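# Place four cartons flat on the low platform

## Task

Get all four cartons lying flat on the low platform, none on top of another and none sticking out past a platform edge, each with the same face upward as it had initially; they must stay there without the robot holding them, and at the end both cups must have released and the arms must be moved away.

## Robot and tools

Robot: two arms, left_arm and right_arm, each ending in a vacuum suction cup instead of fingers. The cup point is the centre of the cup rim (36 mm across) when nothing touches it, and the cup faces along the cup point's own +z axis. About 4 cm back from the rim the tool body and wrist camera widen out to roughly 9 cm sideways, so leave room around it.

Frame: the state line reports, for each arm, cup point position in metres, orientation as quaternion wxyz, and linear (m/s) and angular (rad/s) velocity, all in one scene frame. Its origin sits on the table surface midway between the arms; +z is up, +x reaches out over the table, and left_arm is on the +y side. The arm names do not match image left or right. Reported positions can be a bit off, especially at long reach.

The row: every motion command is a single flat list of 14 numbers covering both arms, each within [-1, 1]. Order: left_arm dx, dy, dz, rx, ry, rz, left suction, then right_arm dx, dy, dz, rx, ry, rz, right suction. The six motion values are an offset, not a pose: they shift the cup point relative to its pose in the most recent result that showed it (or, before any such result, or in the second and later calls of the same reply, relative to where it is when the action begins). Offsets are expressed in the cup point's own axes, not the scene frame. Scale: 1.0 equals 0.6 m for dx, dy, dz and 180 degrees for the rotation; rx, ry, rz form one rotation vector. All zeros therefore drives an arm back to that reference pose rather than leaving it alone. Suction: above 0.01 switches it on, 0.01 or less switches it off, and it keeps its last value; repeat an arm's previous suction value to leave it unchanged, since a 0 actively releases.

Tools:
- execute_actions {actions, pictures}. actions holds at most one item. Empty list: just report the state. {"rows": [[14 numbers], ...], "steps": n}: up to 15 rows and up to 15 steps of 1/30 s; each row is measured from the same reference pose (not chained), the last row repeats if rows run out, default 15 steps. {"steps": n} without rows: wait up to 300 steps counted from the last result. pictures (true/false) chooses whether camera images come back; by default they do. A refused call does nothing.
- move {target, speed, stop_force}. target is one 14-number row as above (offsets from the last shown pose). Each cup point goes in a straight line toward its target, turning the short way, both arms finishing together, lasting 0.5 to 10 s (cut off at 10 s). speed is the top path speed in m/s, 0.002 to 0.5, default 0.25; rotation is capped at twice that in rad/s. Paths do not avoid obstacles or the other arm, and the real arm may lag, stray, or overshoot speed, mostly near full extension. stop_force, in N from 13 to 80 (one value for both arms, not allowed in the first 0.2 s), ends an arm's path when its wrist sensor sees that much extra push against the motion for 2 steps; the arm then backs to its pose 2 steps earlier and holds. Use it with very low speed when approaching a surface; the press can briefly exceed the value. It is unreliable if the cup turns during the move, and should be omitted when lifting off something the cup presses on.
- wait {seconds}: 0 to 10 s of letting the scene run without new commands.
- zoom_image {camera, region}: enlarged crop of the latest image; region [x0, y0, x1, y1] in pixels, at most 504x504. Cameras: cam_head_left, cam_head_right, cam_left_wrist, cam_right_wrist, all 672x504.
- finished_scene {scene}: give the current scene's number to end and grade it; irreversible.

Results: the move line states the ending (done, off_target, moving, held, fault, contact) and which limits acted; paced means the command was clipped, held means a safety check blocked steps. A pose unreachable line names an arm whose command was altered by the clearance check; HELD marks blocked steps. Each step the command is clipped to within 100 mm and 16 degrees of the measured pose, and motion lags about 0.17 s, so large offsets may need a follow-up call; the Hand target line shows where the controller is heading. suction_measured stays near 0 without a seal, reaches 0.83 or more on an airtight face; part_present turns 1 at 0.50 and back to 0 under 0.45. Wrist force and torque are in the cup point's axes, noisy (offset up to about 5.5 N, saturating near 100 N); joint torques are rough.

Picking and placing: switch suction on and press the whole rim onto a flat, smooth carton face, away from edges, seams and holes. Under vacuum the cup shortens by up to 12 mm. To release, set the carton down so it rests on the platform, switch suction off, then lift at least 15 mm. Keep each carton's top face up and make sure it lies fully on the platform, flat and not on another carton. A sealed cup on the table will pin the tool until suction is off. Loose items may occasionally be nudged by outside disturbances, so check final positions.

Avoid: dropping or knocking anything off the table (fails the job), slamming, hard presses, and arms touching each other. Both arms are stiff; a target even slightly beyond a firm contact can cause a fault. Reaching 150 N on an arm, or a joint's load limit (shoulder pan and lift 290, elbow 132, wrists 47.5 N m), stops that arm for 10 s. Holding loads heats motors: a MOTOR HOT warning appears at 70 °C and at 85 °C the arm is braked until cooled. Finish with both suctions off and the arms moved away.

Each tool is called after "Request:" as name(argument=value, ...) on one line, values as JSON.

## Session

Request:
execute_actions(actions=[])

Scene clock: 0.00 s of 9600.00 s.
left_arm: end_effector_position=(+0.6898, +0.4815, +0.1975) suction_measured=0.00 part_present=0 end_effector_quat_wxyz=(-0.001, -0.285, +0.959, +0.000) end_effector_velocity=(-0.000, -0.000, -0.000) end_effector_angular_velocity=(-0.000, +0.001, -0.000) | right_arm: end_effector_position=(+0.5659, -0.5117, +0.1984) suction_measured=0.00 part_present=0 end_effector_quat_wxyz=(-0.001, +0.300, +0.954, -0.000) end_effector_velocity=(-0.000, -0.001, -0.001) end_effector_angular_velocity=(+0.000, +0.001, -0.001)
Joint positions: left_arm=[-0.281 -1.555  2.145 -2.159 -1.572  2.336] | right_arm=[-0.28  -1.556  2.145 -2.158 -1.571 -2.899]
Joint velocities: left_arm=[ 0.  0.  0.  0. -0.  0.] | right_arm=[-0.001  0.001  0.     0.    -0.     0.   ]
Joint torques (N m, as the arm reports them, + toward a larger angle): no reading
Motor temperatures (°C, as the motors report them): left_arm=[22 21 22 30 30 30] | right_arm=[19 20 21 28 29 30]
Wrist force (N, on the end effector, along its own x y z axes, offset not removed): no reading
Wrist torque (N m, same axes, about the end effector's origin, offset not removed): no reading
Hand target (left_arm): +0.690, +0.482, +0.197; -0.001, -0.285, +0.959, +0.000
Hand target (right_arm): +0.566, -0.512, +0.198; -0.001, +0.300, +0.954, -0.000

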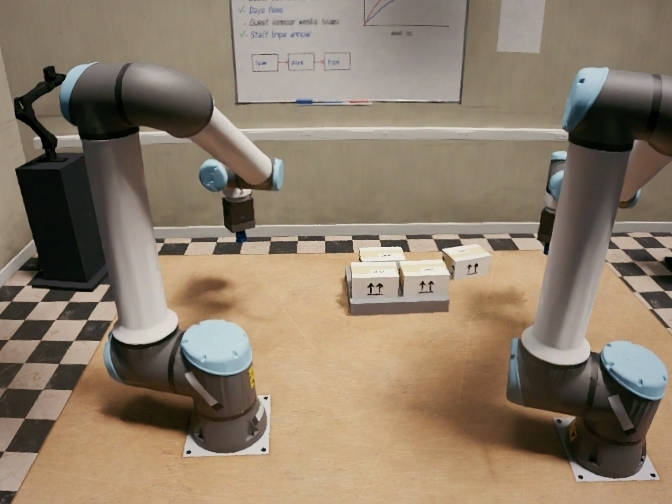

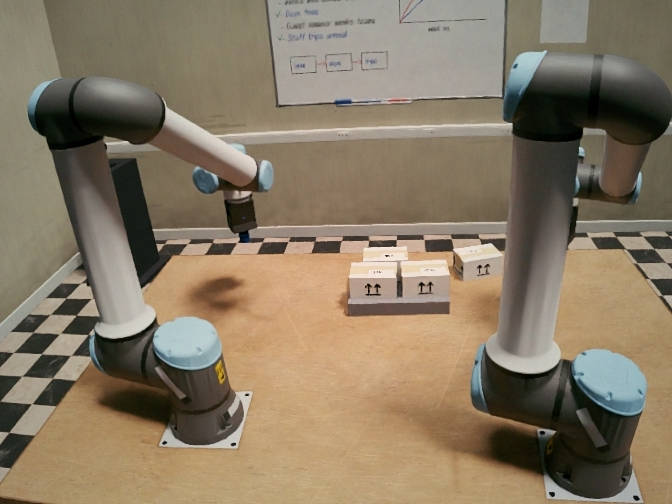

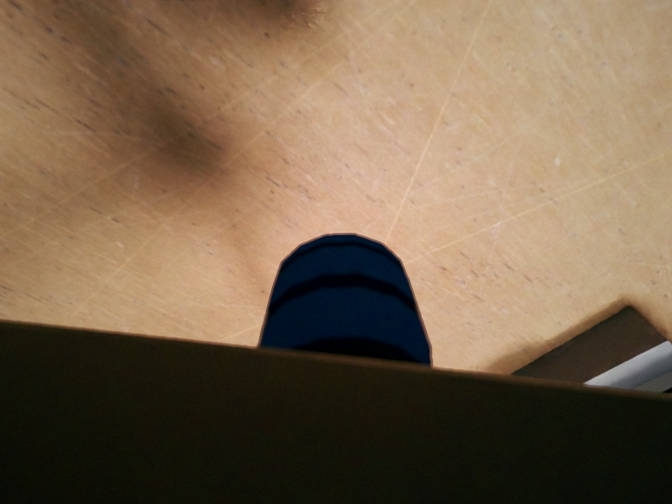

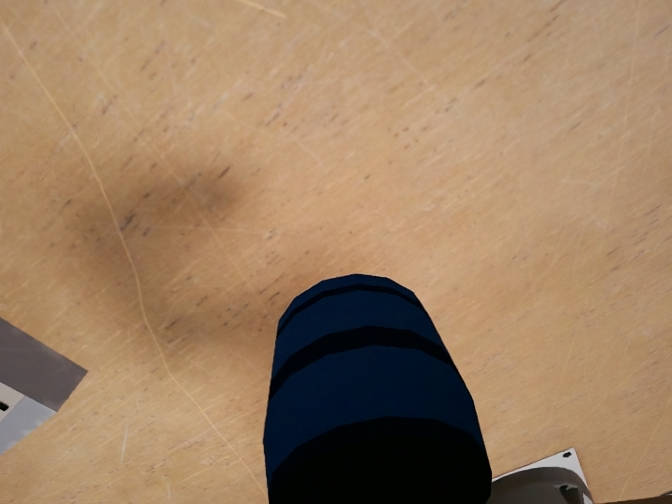

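Request:
zoom_image(camera="cam_head_left", region=[330, 225, 510, 330])

Request:
zoom_image(camera="cam_head_right", region=[330, 225, 520, 330])

Region (330, 225, 510, 330) of cam_head_left's 672x504 image, scaled by 2.800, with more detail than that image has; it fills the top 294 rows of this view, and the rest is white.

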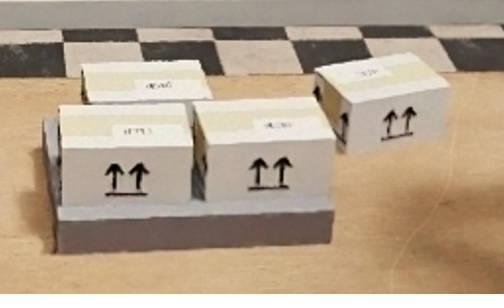

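Region (330, 225, 520, 330) of cam_head_right's 672x504 image, scaled by 2.653, with more detail than that image has; it fills the top 279 rows of this view, and the rest is white.

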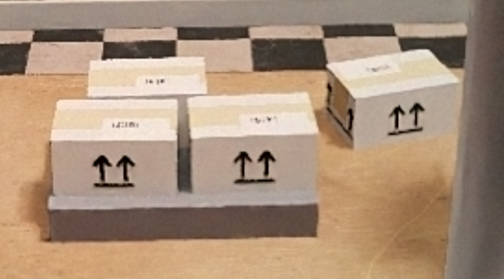

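Request:
move(target=[0,0,0,0,0,0,0, -0.016,0.747,-0.47,0,0,-0.194,0], speed=0.45)

Scene clock: 20.77 s of 9600.00 s.
left_arm: end_effector_position=(+0.6898, +0.4815, +0.1975) suction_measured=0.00 part_present=0 end_effector_quat_wxyz=(-0.001, -0.285, +0.959, +0.000) end_effector_velocity=(+0.000, +0.000, +0.000) end_effector_angular_velocity=(+0.000, -0.000, -0.000) | right_arm: end_effector_position=(+0.8306, -0.1503, +0.4800) suction_measured=0.00 part_present=0 end_effector_quat_wxyz=(-0.000, +0.000, +1.000, -0.000) end_effector_velocity=(+0.002, +0.003, +0.001) end_effector_angular_velocity=(-0.001, +0.003, +0.004)
Joint positions: left_arm=[-0.281 -1.555  2.145 -2.159 -1.572  2.336] | right_arm=[ 0.233 -1.177  1.158 -1.55  -1.571 -2.995]
Joint velocities: left_arm=[-0. -0.  0. -0.  0.  0.] | right_arm=[ 0.003  0.007 -0.012  0.008 -0.    -0.001]
Joint torques (N m, as the arm reports them, + toward a larger angle): left_arm=[  1.18 -44.41 -41.34  -3.34   0.23  -0.1 ] | right_arm=[ 10.15 -70.58 -57.74  -1.71  -3.97  -2.31]
Motor temperatures (°C, as the motors report them): left_arm=[22 21 22 30 30 30] | right_arm=[19 20 21 28 29 30]
Wrist force (N, on the end effector, along its own x y z axes, offset not removed): left_arm=[0.0 -1.8 0.6] | right_arm=[1.1 -0.9 0.7]
Wrist torque (N m, same axes, about the end effector's origin, offset not removed): left_arm=[-0.25 -0.02 -0.04] | right_arm=[-0.30 -0.14 0.04]
Hand target (left_arm): +0.690, +0.482, +0.197; -0.001, -0.285, +0.959, +0.000
Hand target (right_arm): +0.831, -0.150, +0.480; -0.001, -0.000, +1.000, -0.000
Off the commanded pose (left_arm): 0.000 m, 0 deg.
Off the commanded pose (right_arm): 0.001 m, 0 deg.
After step 90, 15.73 s passed at rest.
move: done

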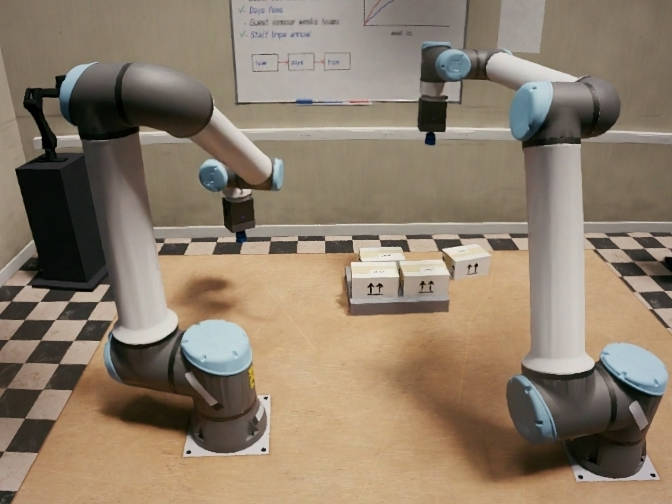

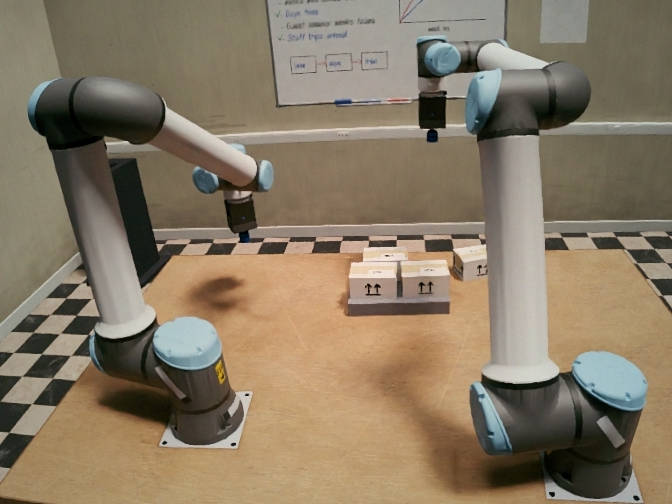

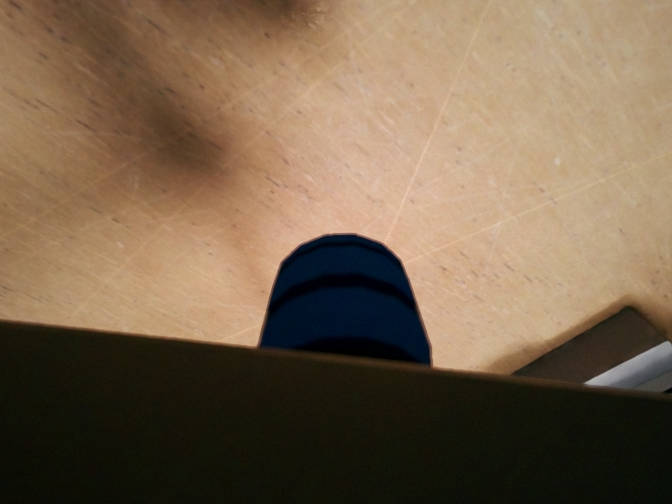

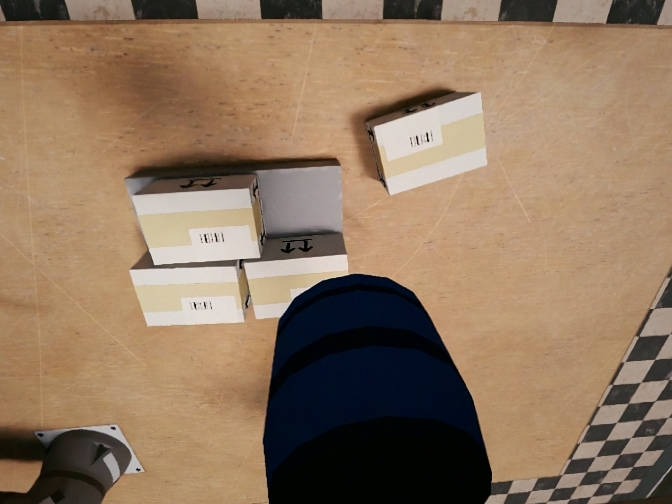

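Request:
zoom_image(camera="cam_right_wrist", region=[110, 140, 370, 340])

Request:
zoom_image(camera="cam_right_wrist", region=[340, 70, 520, 220])

Region (110, 140, 370, 340) of cam_right_wrist's 672x504 image, scaled by 1.938, with more detail than that image has; it fills the top 388 rows of this view, and the rest is white.

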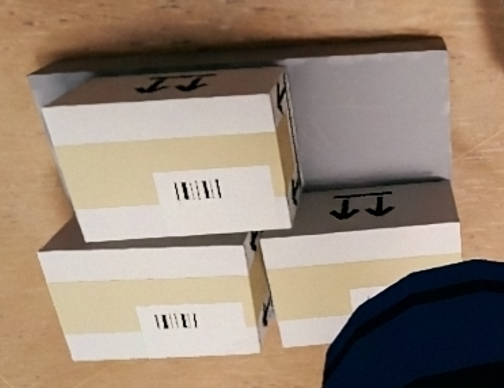

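Region (340, 70, 520, 220) of cam_right_wrist's 672x504 image, scaled by 2.800, with more detail than that image has.

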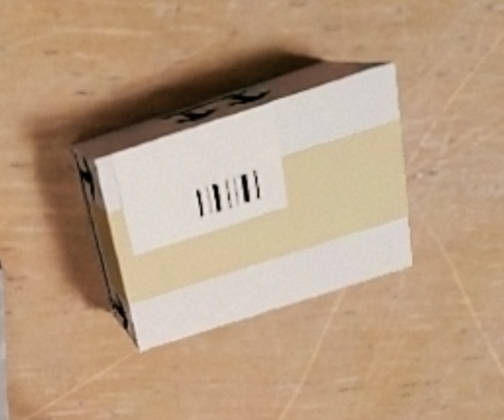

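Request:
zoom_image(camera="cam_head_right", region=[335, 255, 405, 320])

Request:
zoom_image(camera="cam_head_left", region=[335, 255, 405, 320])

Request:
zoom_image(camera="cam_head_right", region=[395, 255, 465, 320])

Request:
zoom_image(camera="cam_right_wrist", region=[290, 200, 370, 280])

Region (335, 255, 405, 320) of cam_head_right's 672x504 image, scaled by 7.200, with more detail than that image has; it fills the top 468 rows of this view, and the rest is white.

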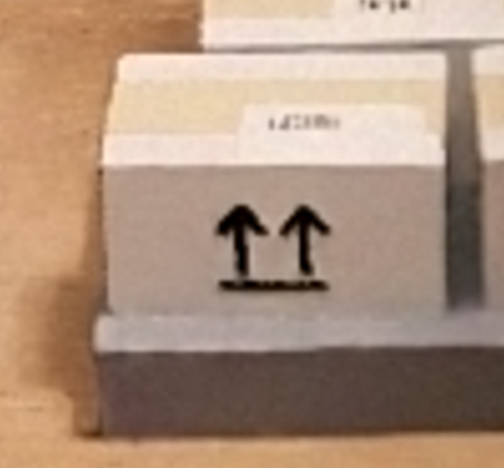

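Region (335, 255, 405, 320) of cam_head_left's 672x504 image, scaled by 7.200, with more detail than that image has; it fills the top 468 rows of this view, and the rest is white.

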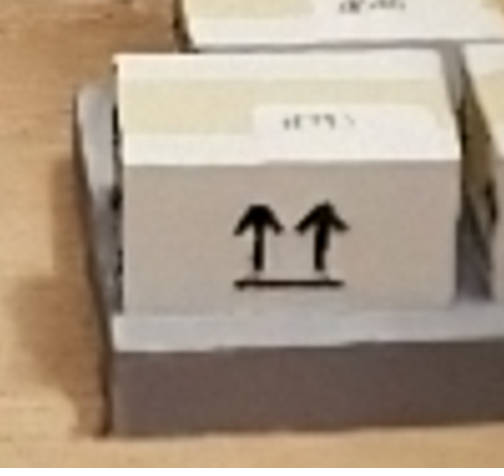

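Region (395, 255, 465, 320) of cam_head_right's 672x504 image, scaled by 7.200, with more detail than that image has; it fills the top 468 rows of this view, and the rest is white.

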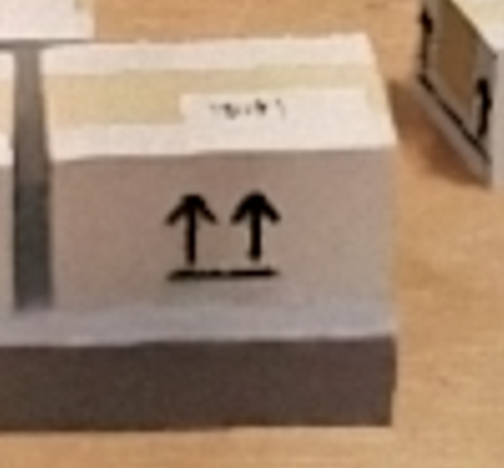

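Region (290, 200, 370, 280) of cam_right_wrist's 672x504 image, scaled by 6.300, with more detail than that image has.

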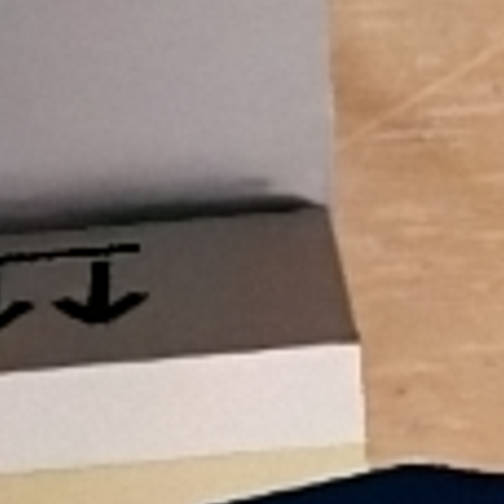

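Request:
move(target=[0,0,0,0,0,0,0, 0.196,0.282,0.367,0,0,0,0], speed=0.4)

Scene clock: 74.57 s of 9600.00 s.
left_arm: end_effector_position=(+0.6898, +0.4815, +0.1975) suction_measured=0.00 part_present=0 end_effector_quat_wxyz=(-0.001, -0.285, +0.959, +0.000) end_effector_velocity=(+0.000, -0.000, +0.000) end_effector_angular_velocity=(-0.001, -0.000, -0.000) | right_arm: end_effector_position=(+0.7132, +0.0186, +0.2601) suction_measured=0.00 part_present=0 end_effector_quat_wxyz=(-0.000, +0.000, +1.000, -0.001) end_effector_velocity=(-0.001, +0.003, -0.002) end_effector_angular_velocity=(+0.001, -0.001, +0.000)
Joint positions: left_arm=[-0.281 -1.555  2.145 -2.159 -1.572  2.336] | right_arm=[ 0.446 -1.17   1.541 -1.94  -1.572 -2.782]
Joint velocities: left_arm=[ 0.     0.    -0.    -0.001 -0.     0.   ] | right_arm=[ 0.003  0.001  0.002 -0.005  0.001  0.003]
Joint torques (N m, as the arm reports them, + toward a larger angle): left_arm=[  1.01 -46.13 -42.23  -3.47   0.16   0.02] | right_arm=[ 12.31 -69.   -39.3   -7.42  -3.98   3.23]
Motor temperatures (°C, as the motors report them): left_arm=[22 21 22 30 30 30] | right_arm=[19 20 21 28 29 30]
Wrist force (N, on the end effector, along its own x y z axes, offset not removed): left_arm=[-2.9 1.5 -1.9] | right_arm=[5.4 0.4 -1.4]
Wrist torque (N m, same axes, about the end effector's origin, offset not removed): left_arm=[0.27 0.41 0.00] | right_arm=[0.01 -0.77 0.06]
Hand target (left_arm): +0.690, +0.482, +0.197; -0.001, -0.285, +0.959, +0.000
Hand target (right_arm): +0.713, +0.019, +0.260; -0.000, +0.000, +1.000, -0.001
Off the commanded pose (left_arm): 0.000 m, 0 deg.
Off the commanded pose (right_arm): 0.001 m, 0 deg.
After step 90, 49.27 s passed at rest.
move: done

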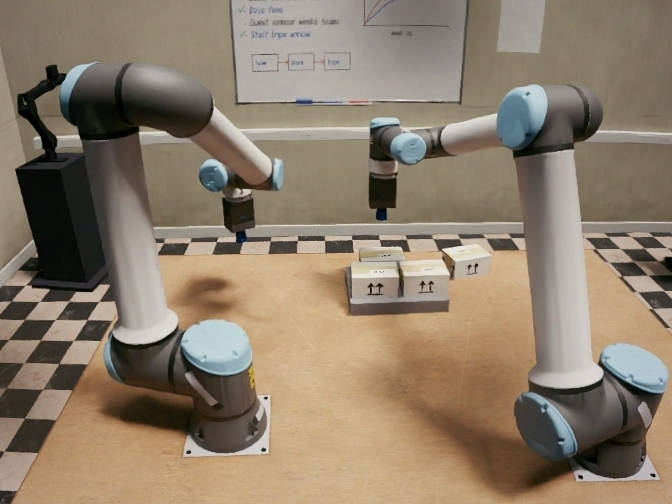

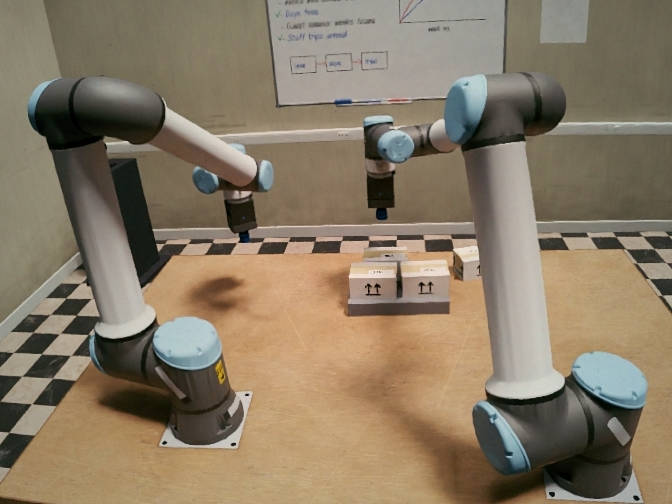

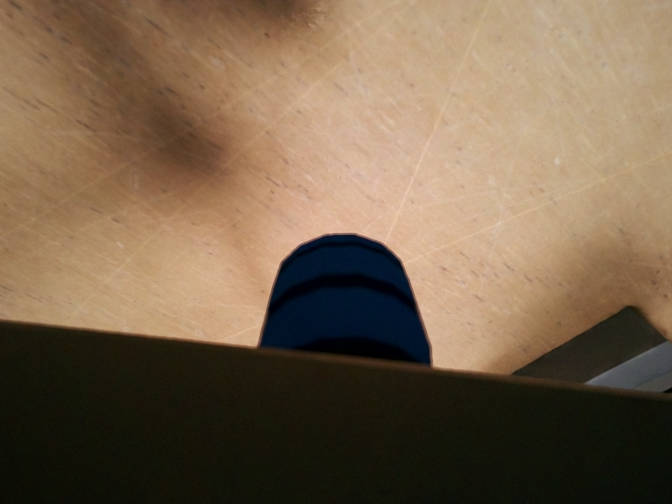

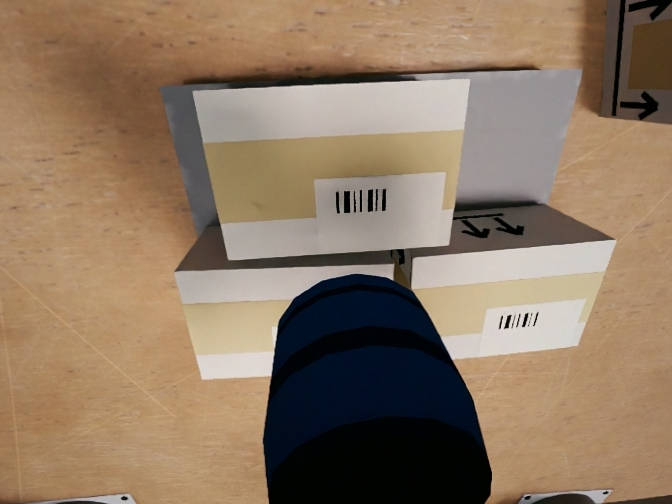

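Request:
zoom_image(camera="cam_right_wrist", region=[150, 55, 350, 295])

Request:
zoom_image(camera="cam_right_wrist", region=[380, 55, 630, 295])

Region (150, 55, 350, 295) of cam_right_wrist's 672x504 image, scaled by 2.100, with more detail than that image has.

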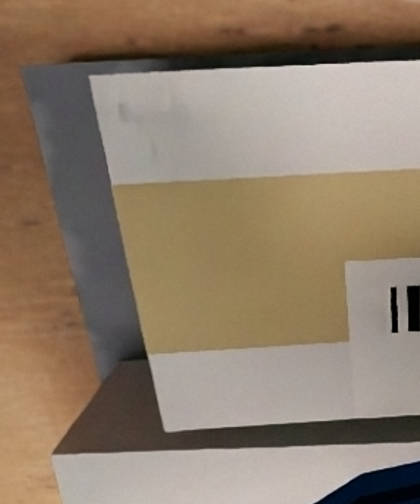

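Region (380, 55, 630, 295) of cam_right_wrist's 672x504 image, scaled by 2.016, with more detail than that image has; it fills the top 484 rows of this view, and the rest is white.

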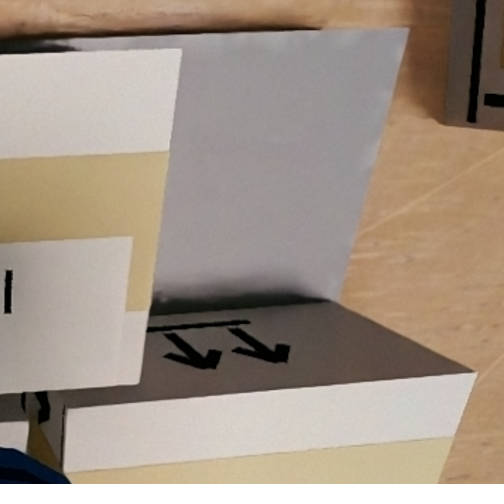

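Request:
move(target=[0,0,0,0,0,0,0, 0,-0.005,0.2,0,0,0,0], speed=0.3)

Request:
execute_actions(actions=[{"rows":[[0,0,0,0,0,0,0,0,0,0.002,0,0,0,1],[0,0,0,0,0,0,0,0,0,0.004,0,0,0,1],[0,0,0,0,0,0,0,0,0,0.006,0,0,0,1],[0,0,0,0,0,0,0,0,0,0.008,0,0,0,1],[0,0,0,0,0,0,0,0,0,0.010,0,0,0,1],[0,0,0,0,0,0,0,0,0,0.012,0,0,0,1],[0,0,0,0,0,0,0,0,0,0.014,0,0,0,1],[0,0,0,0,0,0,0,0,0,0.016,0,0,0,1],[0,0,0,0,0,0,0,0,0,0.018,0,0,0,1],[0,0,0,0,0,0,0,0,0,0.020,0,0,0,1],[0,0,0,0,0,0,0,0,0,0.022,0,0,0,1],[0,0,0,0,0,0,0,0,0,0.023,0,0,0,1]],"steps":15}])

Scene clock: 110.03 s of 9600.00 s.
left_arm: end_effector_position=(+0.6898, +0.4815, +0.1975) suction_measured=0.00 part_present=0 end_effector_quat_wxyz=(-0.001, -0.285, +0.959, +0.000) end_effector_velocity=(+0.000, +0.000, +0.000) end_effector_angular_velocity=(+0.000, -0.001, -0.000) | right_arm: end_effector_position=(+0.7131, +0.0155, +0.1406) suction_measured=0.00 part_present=0 end_effector_quat_wxyz=(-0.000, +0.000, +1.000, -0.001) end_effector_velocity=(-0.000, +0.001, -0.004) end_effector_angular_velocity=(-0.001, +0.001, +0.001)
Joint positions: left_arm=[-0.281 -1.555  2.145 -2.159 -1.572  2.336] | right_arm=[ 0.443 -1.085  1.646 -2.131 -1.572 -2.786]
Joint velocities: left_arm=[ 0. -0. -0. -0.  0.  0.] | right_arm=[ 0.001  0.004  0.002 -0.005 -0.     0.   ]
Joint torques (N m, as the arm reports them, + toward a larger angle): left_arm=[  1.31 -46.29 -41.37  -3.59   0.46  -0.15] | right_arm=[-17.23 -70.57 -36.34  -7.35   2.29  -2.41]
Motor temperatures (°C, as the motors report them): left_arm=[22 21 22 30 30 30] | right_arm=[19 20 21 28 29 30]
Wrist force (N, on the end effector, along its own x y z axes, offset not removed): left_arm=[-2.3 -2.4 -1.5] | right_arm=[2.6 4.1 -2.5]
Wrist torque (N m, same axes, about the end effector's origin, offset not removed): left_arm=[-0.27 0.37 -0.03] | right_arm=[0.41 -0.40 0.02]
Hand target (left_arm): +0.690, +0.482, +0.197; -0.001, -0.285, +0.959, +0.000
Hand target (right_arm): +0.713, +0.016, +0.140; -0.000, +0.000, +1.000, -0.001
Off the commanded pose (left_arm): 0.000 m, 0 deg.
Off the commanded pose (right_arm): 0.000 m, 0 deg.
After step 90, 31.37 s passed at rest.
move: done

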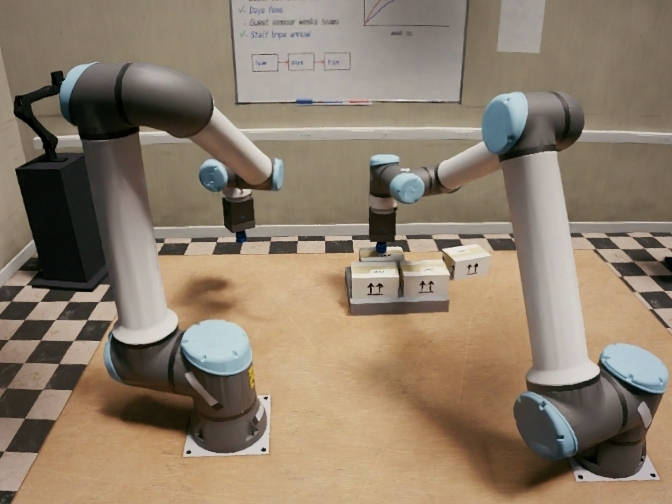

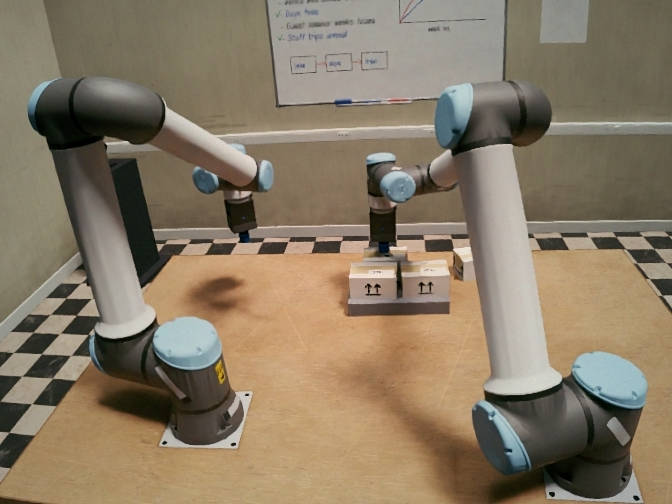

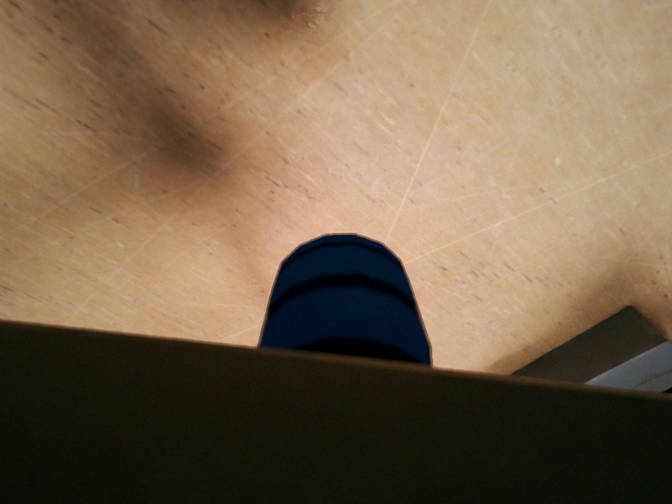

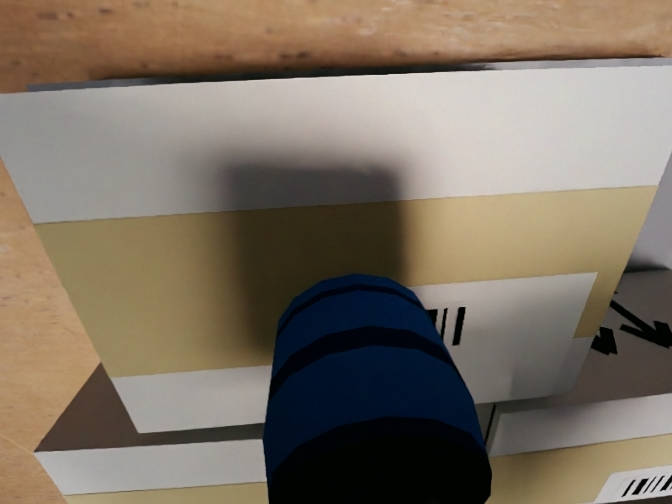

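Scene clock: 110.53 s of 9600.00 s.
left_arm: end_effector_position=(+0.6898, +0.4815, +0.1975) suction_measured=0.00 part_present=0 end_effector_quat_wxyz=(-0.001, -0.285, +0.959, +0.000) end_effector_velocity=(-0.000, -0.000, +0.000) end_effector_angular_velocity=(-0.001, +0.000, -0.000) | right_arm: end_effector_position=(+0.7131, +0.0155, +0.1291) suction_measured=0.00 part_present=0 end_effector_quat_wxyz=(-0.000, +0.000, +1.000, -0.001) end_effector_velocity=(-0.000, +0.000, -0.018) end_effector_angular_velocity=(-0.001, -0.001, +0.000)
Joint positions: left_arm=[-0.281 -1.555  2.145 -2.159 -1.572  2.336] | right_arm=[ 0.443 -1.075  1.654 -2.149 -1.572 -2.786]
Joint velocities: left_arm=[ 0.    -0.     0.     0.    -0.001  0.   ] | right_arm=[ 0.001  0.016  0.012 -0.028 -0.001  0.   ]
Joint torques (N m, as the arm reports them, + toward a larger angle): left_arm=[  1.62 -44.97 -42.33  -3.29   0.35  -0.12] | right_arm=[-17.26 -73.68 -36.34  -7.57   2.27  -2.38]
Motor temperatures (°C, as the motors report them): left_arm=[22 21 22 30 30 30] | right_arm=[19 20 21 28 29 30]
Wrist force (N, on the end effector, along its own x y z axes, offset not removed): left_arm=[-3.4 -2.6 -0.1] | right_arm=[3.7 0.4 0.8]
Wrist torque (N m, same axes, about the end effector's origin, offset not removed): left_arm=[-0.23 0.45 0.08] | right_arm=[0.00 -0.57 -0.07]
Hand target (left_arm): +0.690, +0.482, +0.197; -0.001, -0.285, +0.959, +0.000
Hand target (right_arm): +0.713, +0.016, +0.127; -0.000, +0.000, +1.000, -0.001
Off the commanded pose (left_arm): 0.000 m, 0 deg.
Off the commanded pose (right_arm): 0.002 m, 0 deg.
Steps of this call (steps 1 to 15: all 15 steps of this action). Readings (end_effector_position | what the end effector reports):
1: left_arm (+0.6898, +0.4815, +0.1975) | right_arm (+0.7131, +0.0155, +0.1405) | left_arm suction_measured=0.00 part_present=0 | right_arm suction_measured=0.00 part_present=0
2: left_arm (+0.6898, +0.4815, +0.1975) | right_arm (+0.7131, +0.0155, +0.1403) | left_arm suction_measured=0.00 part_present=0 | right_arm suction_measured=0.00 part_present=0
4: left_arm (+0.6898, +0.4815, +0.1975) | right_arm (+0.7131, +0.0155, +0.1394) | left_arm suction_measured=0.00 part_present=0 | right_arm suction_measured=0.00 part_present=0
8: left_arm (+0.6898, +0.4815, +0.1975) | right_arm (+0.7131, +0.0155, +0.1360) | left_arm suction_measured=0.00 part_present=0 | right_arm suction_measured=0.00 part_present=0
15: the state above

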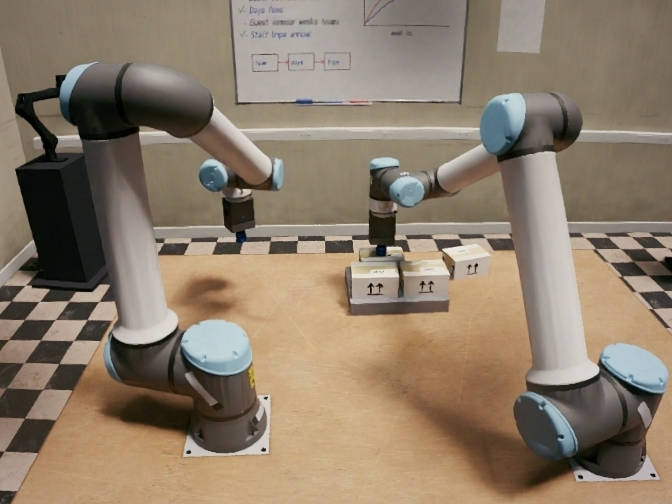

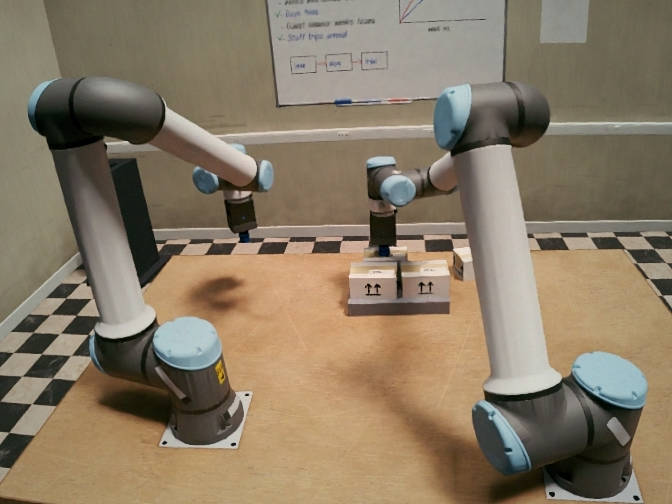

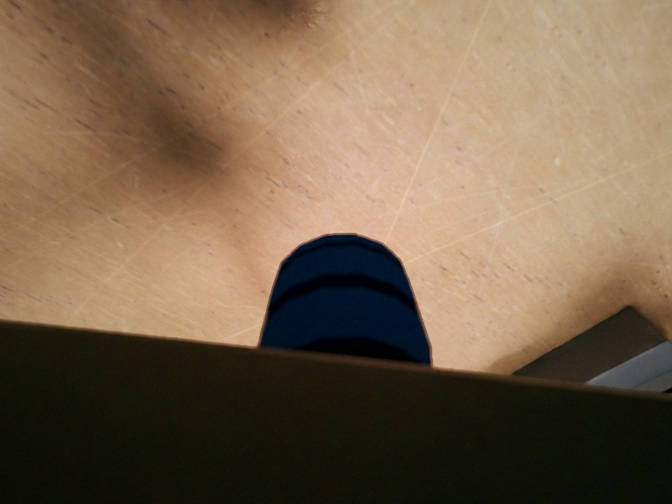

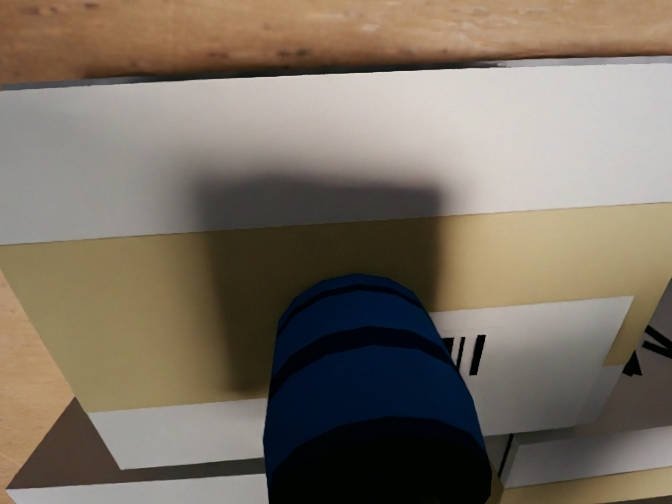

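Request:
execute_actions(actions=[{"rows":[[0,0,0,0,0,0,0,0,0,0.002,0,0,0,1],[0,0,0,0,0,0,0,0,0,0.004,0,0,0,1],[0,0,0,0,0,0,0,0,0,0.006,0,0,0,1],[0,0,0,0,0,0,0,0,0,0.008,0,0,0,1],[0,0,0,0,0,0,0,0,0,0.010,0,0,0,1],[0,0,0,0,0,0,0,0,0,0.012,0,0,0,1],[0,0,0,0,0,0,0,0,0,0.014,0,0,0,1],[0,0,0,0,0,0,0,0,0,0.016,0,0,0,1]],"steps":15}], pictures=false)

Scene clock: 119.30 s of 9600.00 s.
left_arm: end_effector_position=(+0.6898, +0.4815, +0.1975) suction_measured=0.00 part_present=0 end_effector_quat_wxyz=(-0.001, -0.285, +0.959, +0.000) end_effector_velocity=(-0.000, +0.000, -0.000) end_effector_angular_velocity=(+0.000, +0.000, -0.000) | right_arm: end_effector_position=(+0.7131, +0.0155, +0.1203) suction_measured=0.94 part_present=1 end_effector_quat_wxyz=(-0.000, +0.000, +1.000, -0.001) end_effector_velocity=(-0.000, +0.000, -0.006) end_effector_angular_velocity=(+0.001, -0.000, -0.000)
Joint positions: left_arm=[-0.281 -1.555  2.145 -2.159 -1.572  2.336] | right_arm=[ 0.443 -1.067  1.659 -2.162 -1.572 -2.786]
Joint velocities: left_arm=[-0.  0.  0. -0.  0.  0.] | right_arm=[-0.     0.005  0.004 -0.01   0.001  0.   ]
Joint torques (N m, as the arm reports them, + toward a larger angle): left_arm=[  0.1  -46.09 -42.01  -3.41   0.45  -0.06] | right_arm=[  5.82 -77.35 -38.04  -8.3    2.01  -2.07]
Motor temperatures (°C, as the motors report them): left_arm=[22 21 22 30 30 30] | right_arm=[19 20 21 28 29 30]
Wrist force (N, on the end effector, along its own x y z axes, offset not removed): left_arm=[0.1 -2.2 3.3] | right_arm=[4.2 1.1 1.1]
Wrist torque (N m, same axes, about the end effector's origin, offset not removed): left_arm=[-0.39 0.10 -0.11] | right_arm=[0.01 -0.69 0.20]
Hand target (left_arm): +0.690, +0.482, +0.197; -0.001, -0.285, +0.959, +0.000
Hand target (right_arm): +0.713, +0.016, +0.120; -0.000, +0.000, +1.000, -0.001
Off the commanded pose (left_arm): 0.000 m, 0 deg.
Off the commanded pose (right_arm): 0.001 m, 0 deg.
Steps of this call (steps 1 to 90: nothing new was sent; then 5.27 s passed at rest; steps 91 to 105: all 15 steps of this action). Readings (end_effector_position | what the end effector reports):
91: left_arm (+0.6898, +0.4815, +0.1975) | right_arm (+0.7131, +0.0155, +0.1268) | left_arm suction_measured=0.00 part_present=0 | right_arm suction_measured=0.94 part_present=1
92: left_arm (+0.6898, +0.4815, +0.1975) | right_arm (+0.7131, +0.0155, +0.1269) | left_arm suction_measured=0.00 part_present=0 | right_arm suction_measured=0.94 part_present=1
94: left_arm (+0.6898, +0.4815, +0.1975) | right_arm (+0.7131, +0.0155, +0.1267) | left_arm suction_measured=0.00 part_present=0 | right_arm suction_measured=0.94 part_present=1
98: left_arm (+0.6898, +0.4815, +0.1975) | right_arm (+0.7131, +0.0155, +0.1242) | left_arm suction_measured=0.00 part_present=0 | right_arm suction_measured=0.94 part_present=1
105: the state above

Request:
move(target=[0,0,0,0,0,0,0, 0.005,0.0717,-0.003,0,0,0,1], speed=0.1)

Request:
execute_actions(actions=[{"rows":[[0,0,0,0,0,0,0,0,0,0.002,0,0,0,1],[0,0,0,0,0,0,0,0,0,0.004,0,0,0,1],[0,0,0,0,0,0,0,0,0,0.006,0,0,0,1],[0,0,0,0,0,0,0,0,0,0.0075,0,0,0,1]],"steps":12}])

Scene clock: 127.93 s of 9600.00 s.
left_arm: end_effector_position=(+0.6898, +0.4815, +0.1975) suction_measured=0.00 part_present=0 end_effector_quat_wxyz=(-0.001, -0.285, +0.959, +0.000) end_effector_velocity=(-0.000, -0.000, -0.000) end_effector_angular_velocity=(-0.000, +0.000, -0.000) | right_arm: end_effector_position=(+0.7101, +0.0582, +0.1221) suction_measured=0.94 part_present=1 end_effector_quat_wxyz=(-0.000, +0.000, +1.000, -0.001) end_effector_velocity=(+0.000, +0.002, +0.000) end_effector_angular_velocity=(+0.001, +0.001, -0.001)
Joint positions: left_arm=[-0.281 -1.555  2.145 -2.159 -1.572  2.336] | right_arm=[ 0.488 -1.04   1.611 -2.141 -1.572 -2.74 ]
Joint velocities: left_arm=[-0.  0.  0.  0. -0.  0.] | right_arm=[ 0.002  0.002 -0.004  0.002  0.002  0.003]
Joint torques (N m, as the arm reports them, + toward a larger angle): left_arm=[  2.04 -46.14 -42.28  -3.32   0.31  -0.16] | right_arm=[ 13.72 -78.36 -53.78  -2.78  -0.1    2.84]
Motor temperatures (°C, as the motors report them): left_arm=[22 21 22 30 30 30] | right_arm=[19 20 21 28 29 30]
Wrist force (N, on the end effector, along its own x y z axes, offset not removed): left_arm=[-1.6 -2.0 -1.2] | right_arm=[5.1 -2.3 5.5]
Wrist torque (N m, same axes, about the end effector's origin, offset not removed): left_arm=[-0.27 0.25 -0.01] | right_arm=[-0.61 -0.68 0.04]
Hand target (left_arm): +0.690, +0.482, +0.197; -0.001, -0.285, +0.959, +0.000
Hand target (right_arm): +0.710, +0.058, +0.122; -0.000, +0.000, +1.000, -0.001
Off the commanded pose (left_arm): 0.000 m, 0 deg.
Off the commanded pose (right_arm): 0.000 m, 0 deg.
After step 90, 4.67 s passed at rest.
move: done

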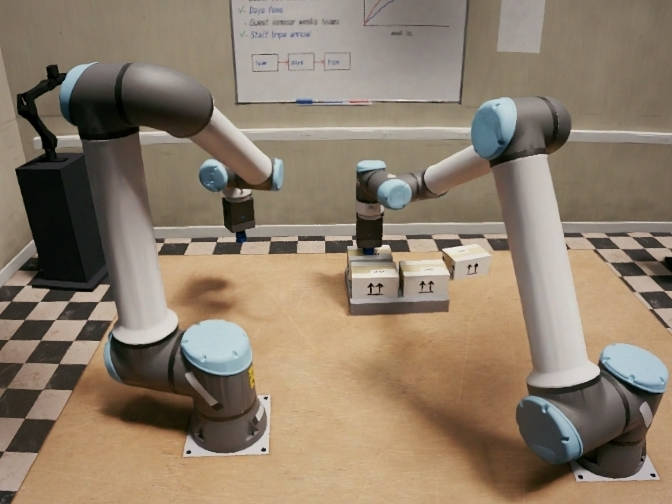

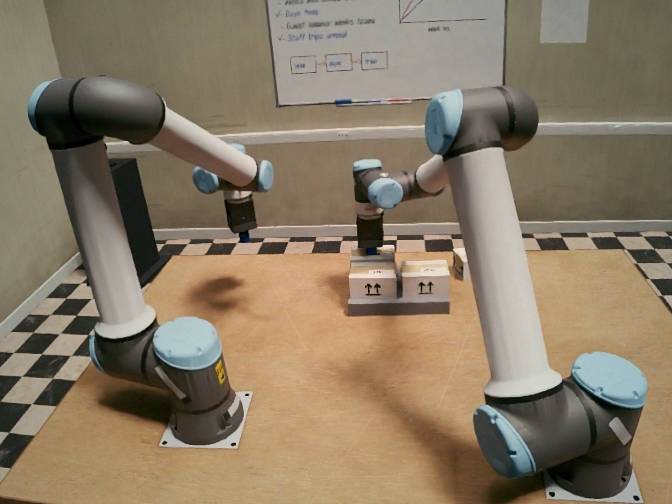

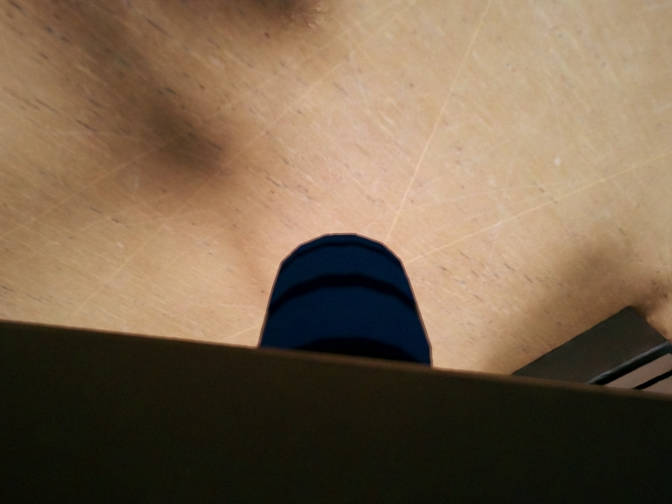

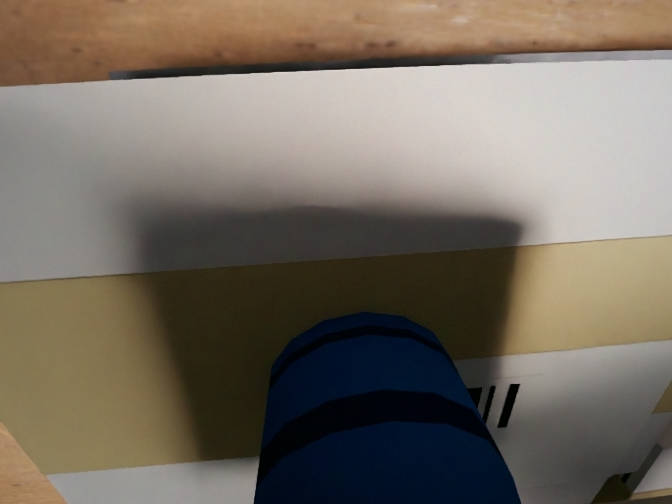

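Scene clock: 128.33 s of 9600.00 s.
left_arm: end_effector_position=(+0.6898, +0.4815, +0.1975) suction_measured=0.00 part_present=0 end_effector_quat_wxyz=(-0.001, -0.285, +0.959, +0.000) end_effector_velocity=(-0.000, -0.000, +0.000) end_effector_angular_velocity=(-0.001, +0.000, -0.000) | right_arm: end_effector_position=(+0.7101, +0.0583, +0.1181) suction_measured=0.94 part_present=1 end_effector_quat_wxyz=(-0.000, +0.000, +1.000, -0.001) end_effector_velocity=(-0.000, -0.000, -0.004) end_effector_angular_velocity=(+0.001, +0.001, -0.000)
Joint positions: left_arm=[-0.281 -1.555  2.145 -2.159 -1.572  2.336] | right_arm=[ 0.488 -1.036  1.614 -2.147 -1.572 -2.74 ]
Joint velocities: left_arm=[-0.    -0.    -0.     0.    -0.001  0.   ] | right_arm=[-0.     0.003  0.003 -0.005  0.001 -0.   ]
Joint torques (N m, as the arm reports them, + toward a larger angle): left_arm=[  1.4  -46.77 -41.44  -3.31   0.31   0.09] | right_arm=[-10.85 -82.86 -38.67  -8.33   0.12  -1.09]
Motor temperatures (°C, as the motors report them): left_arm=[22 21 22 30 30 30] | right_arm=[19 20 21 28 29 30]
Wrist force (N, on the end effector, along its own x y z axes, offset not removed): left_arm=[-2.5 0.0 0.3] | right_arm=[5.5 -0.2 4.1]
Wrist torque (N m, same axes, about the end effector's origin, offset not removed): left_arm=[0.06 0.38 0.01] | right_arm=[-0.27 -0.83 0.13]
Hand target (left_arm): +0.690, +0.482, +0.197; -0.001, -0.285, +0.959, +0.000
Hand target (right_arm): +0.710, +0.058, +0.118; -0.000, +0.000, +1.000, -0.001
Off the commanded pose (left_arm): 0.000 m, 0 deg.
Off the commanded pose (right_arm): 0.000 m, 0 deg.
Steps of this call (steps 1 to 12: all 12 steps of this action). Readings (end_effector_position | what the end effector reports):
1: left_arm (+0.6898, +0.4815, +0.1975) | right_arm (+0.7101, +0.0582, +0.1221) | left_arm suction_measured=0.00 part_present=0 | right_arm suction_measured=0.94 part_present=1
2: left_arm (+0.6898, +0.4815, +0.1975) | right_arm (+0.7101, +0.0583, +0.1219) | left_arm suction_measured=0.00 part_present=0 | right_arm suction_measured=0.94 part_present=1
4: left_arm (+0.6898, +0.4815, +0.1975) | right_arm (+0.7102, +0.0583, +0.1211) | left_arm suction_measured=0.00 part_present=0 | right_arm suction_measured=0.94 part_present=1
8: left_arm (+0.6898, +0.4815, +0.1975) | right_arm (+0.7101, +0.0583, +0.1189) | left_arm suction_measured=0.00 part_present=0 | right_arm suction_measured=0.94 part_present=1
12: the state above

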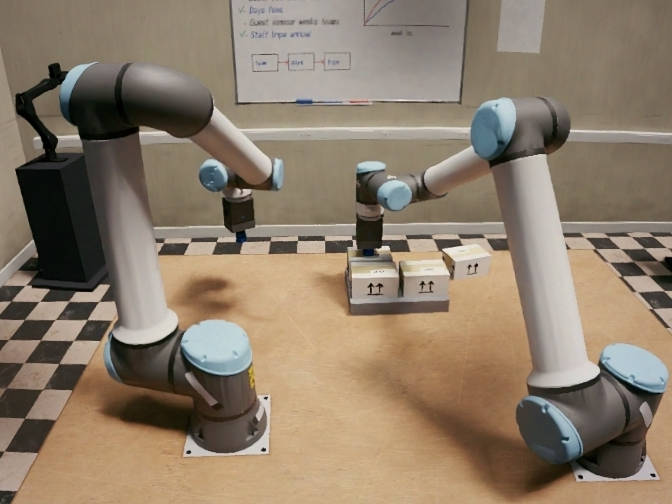

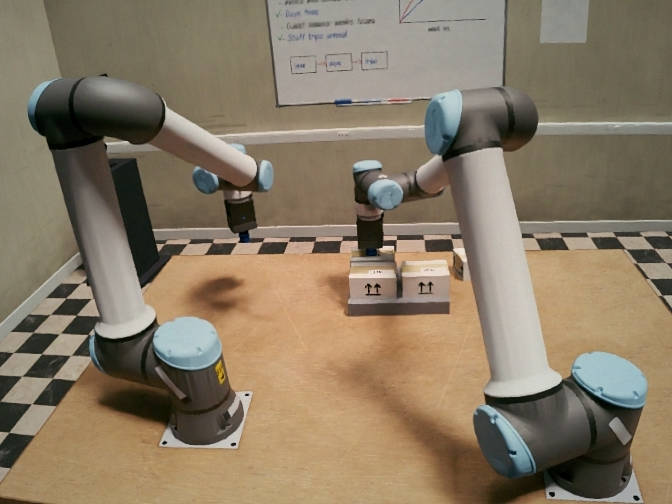

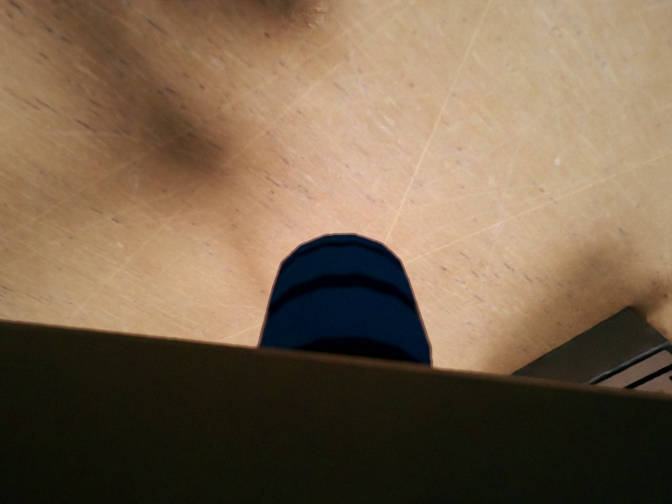

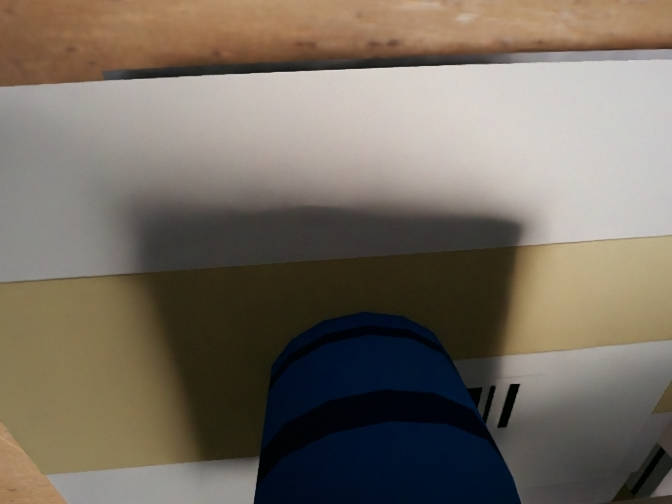

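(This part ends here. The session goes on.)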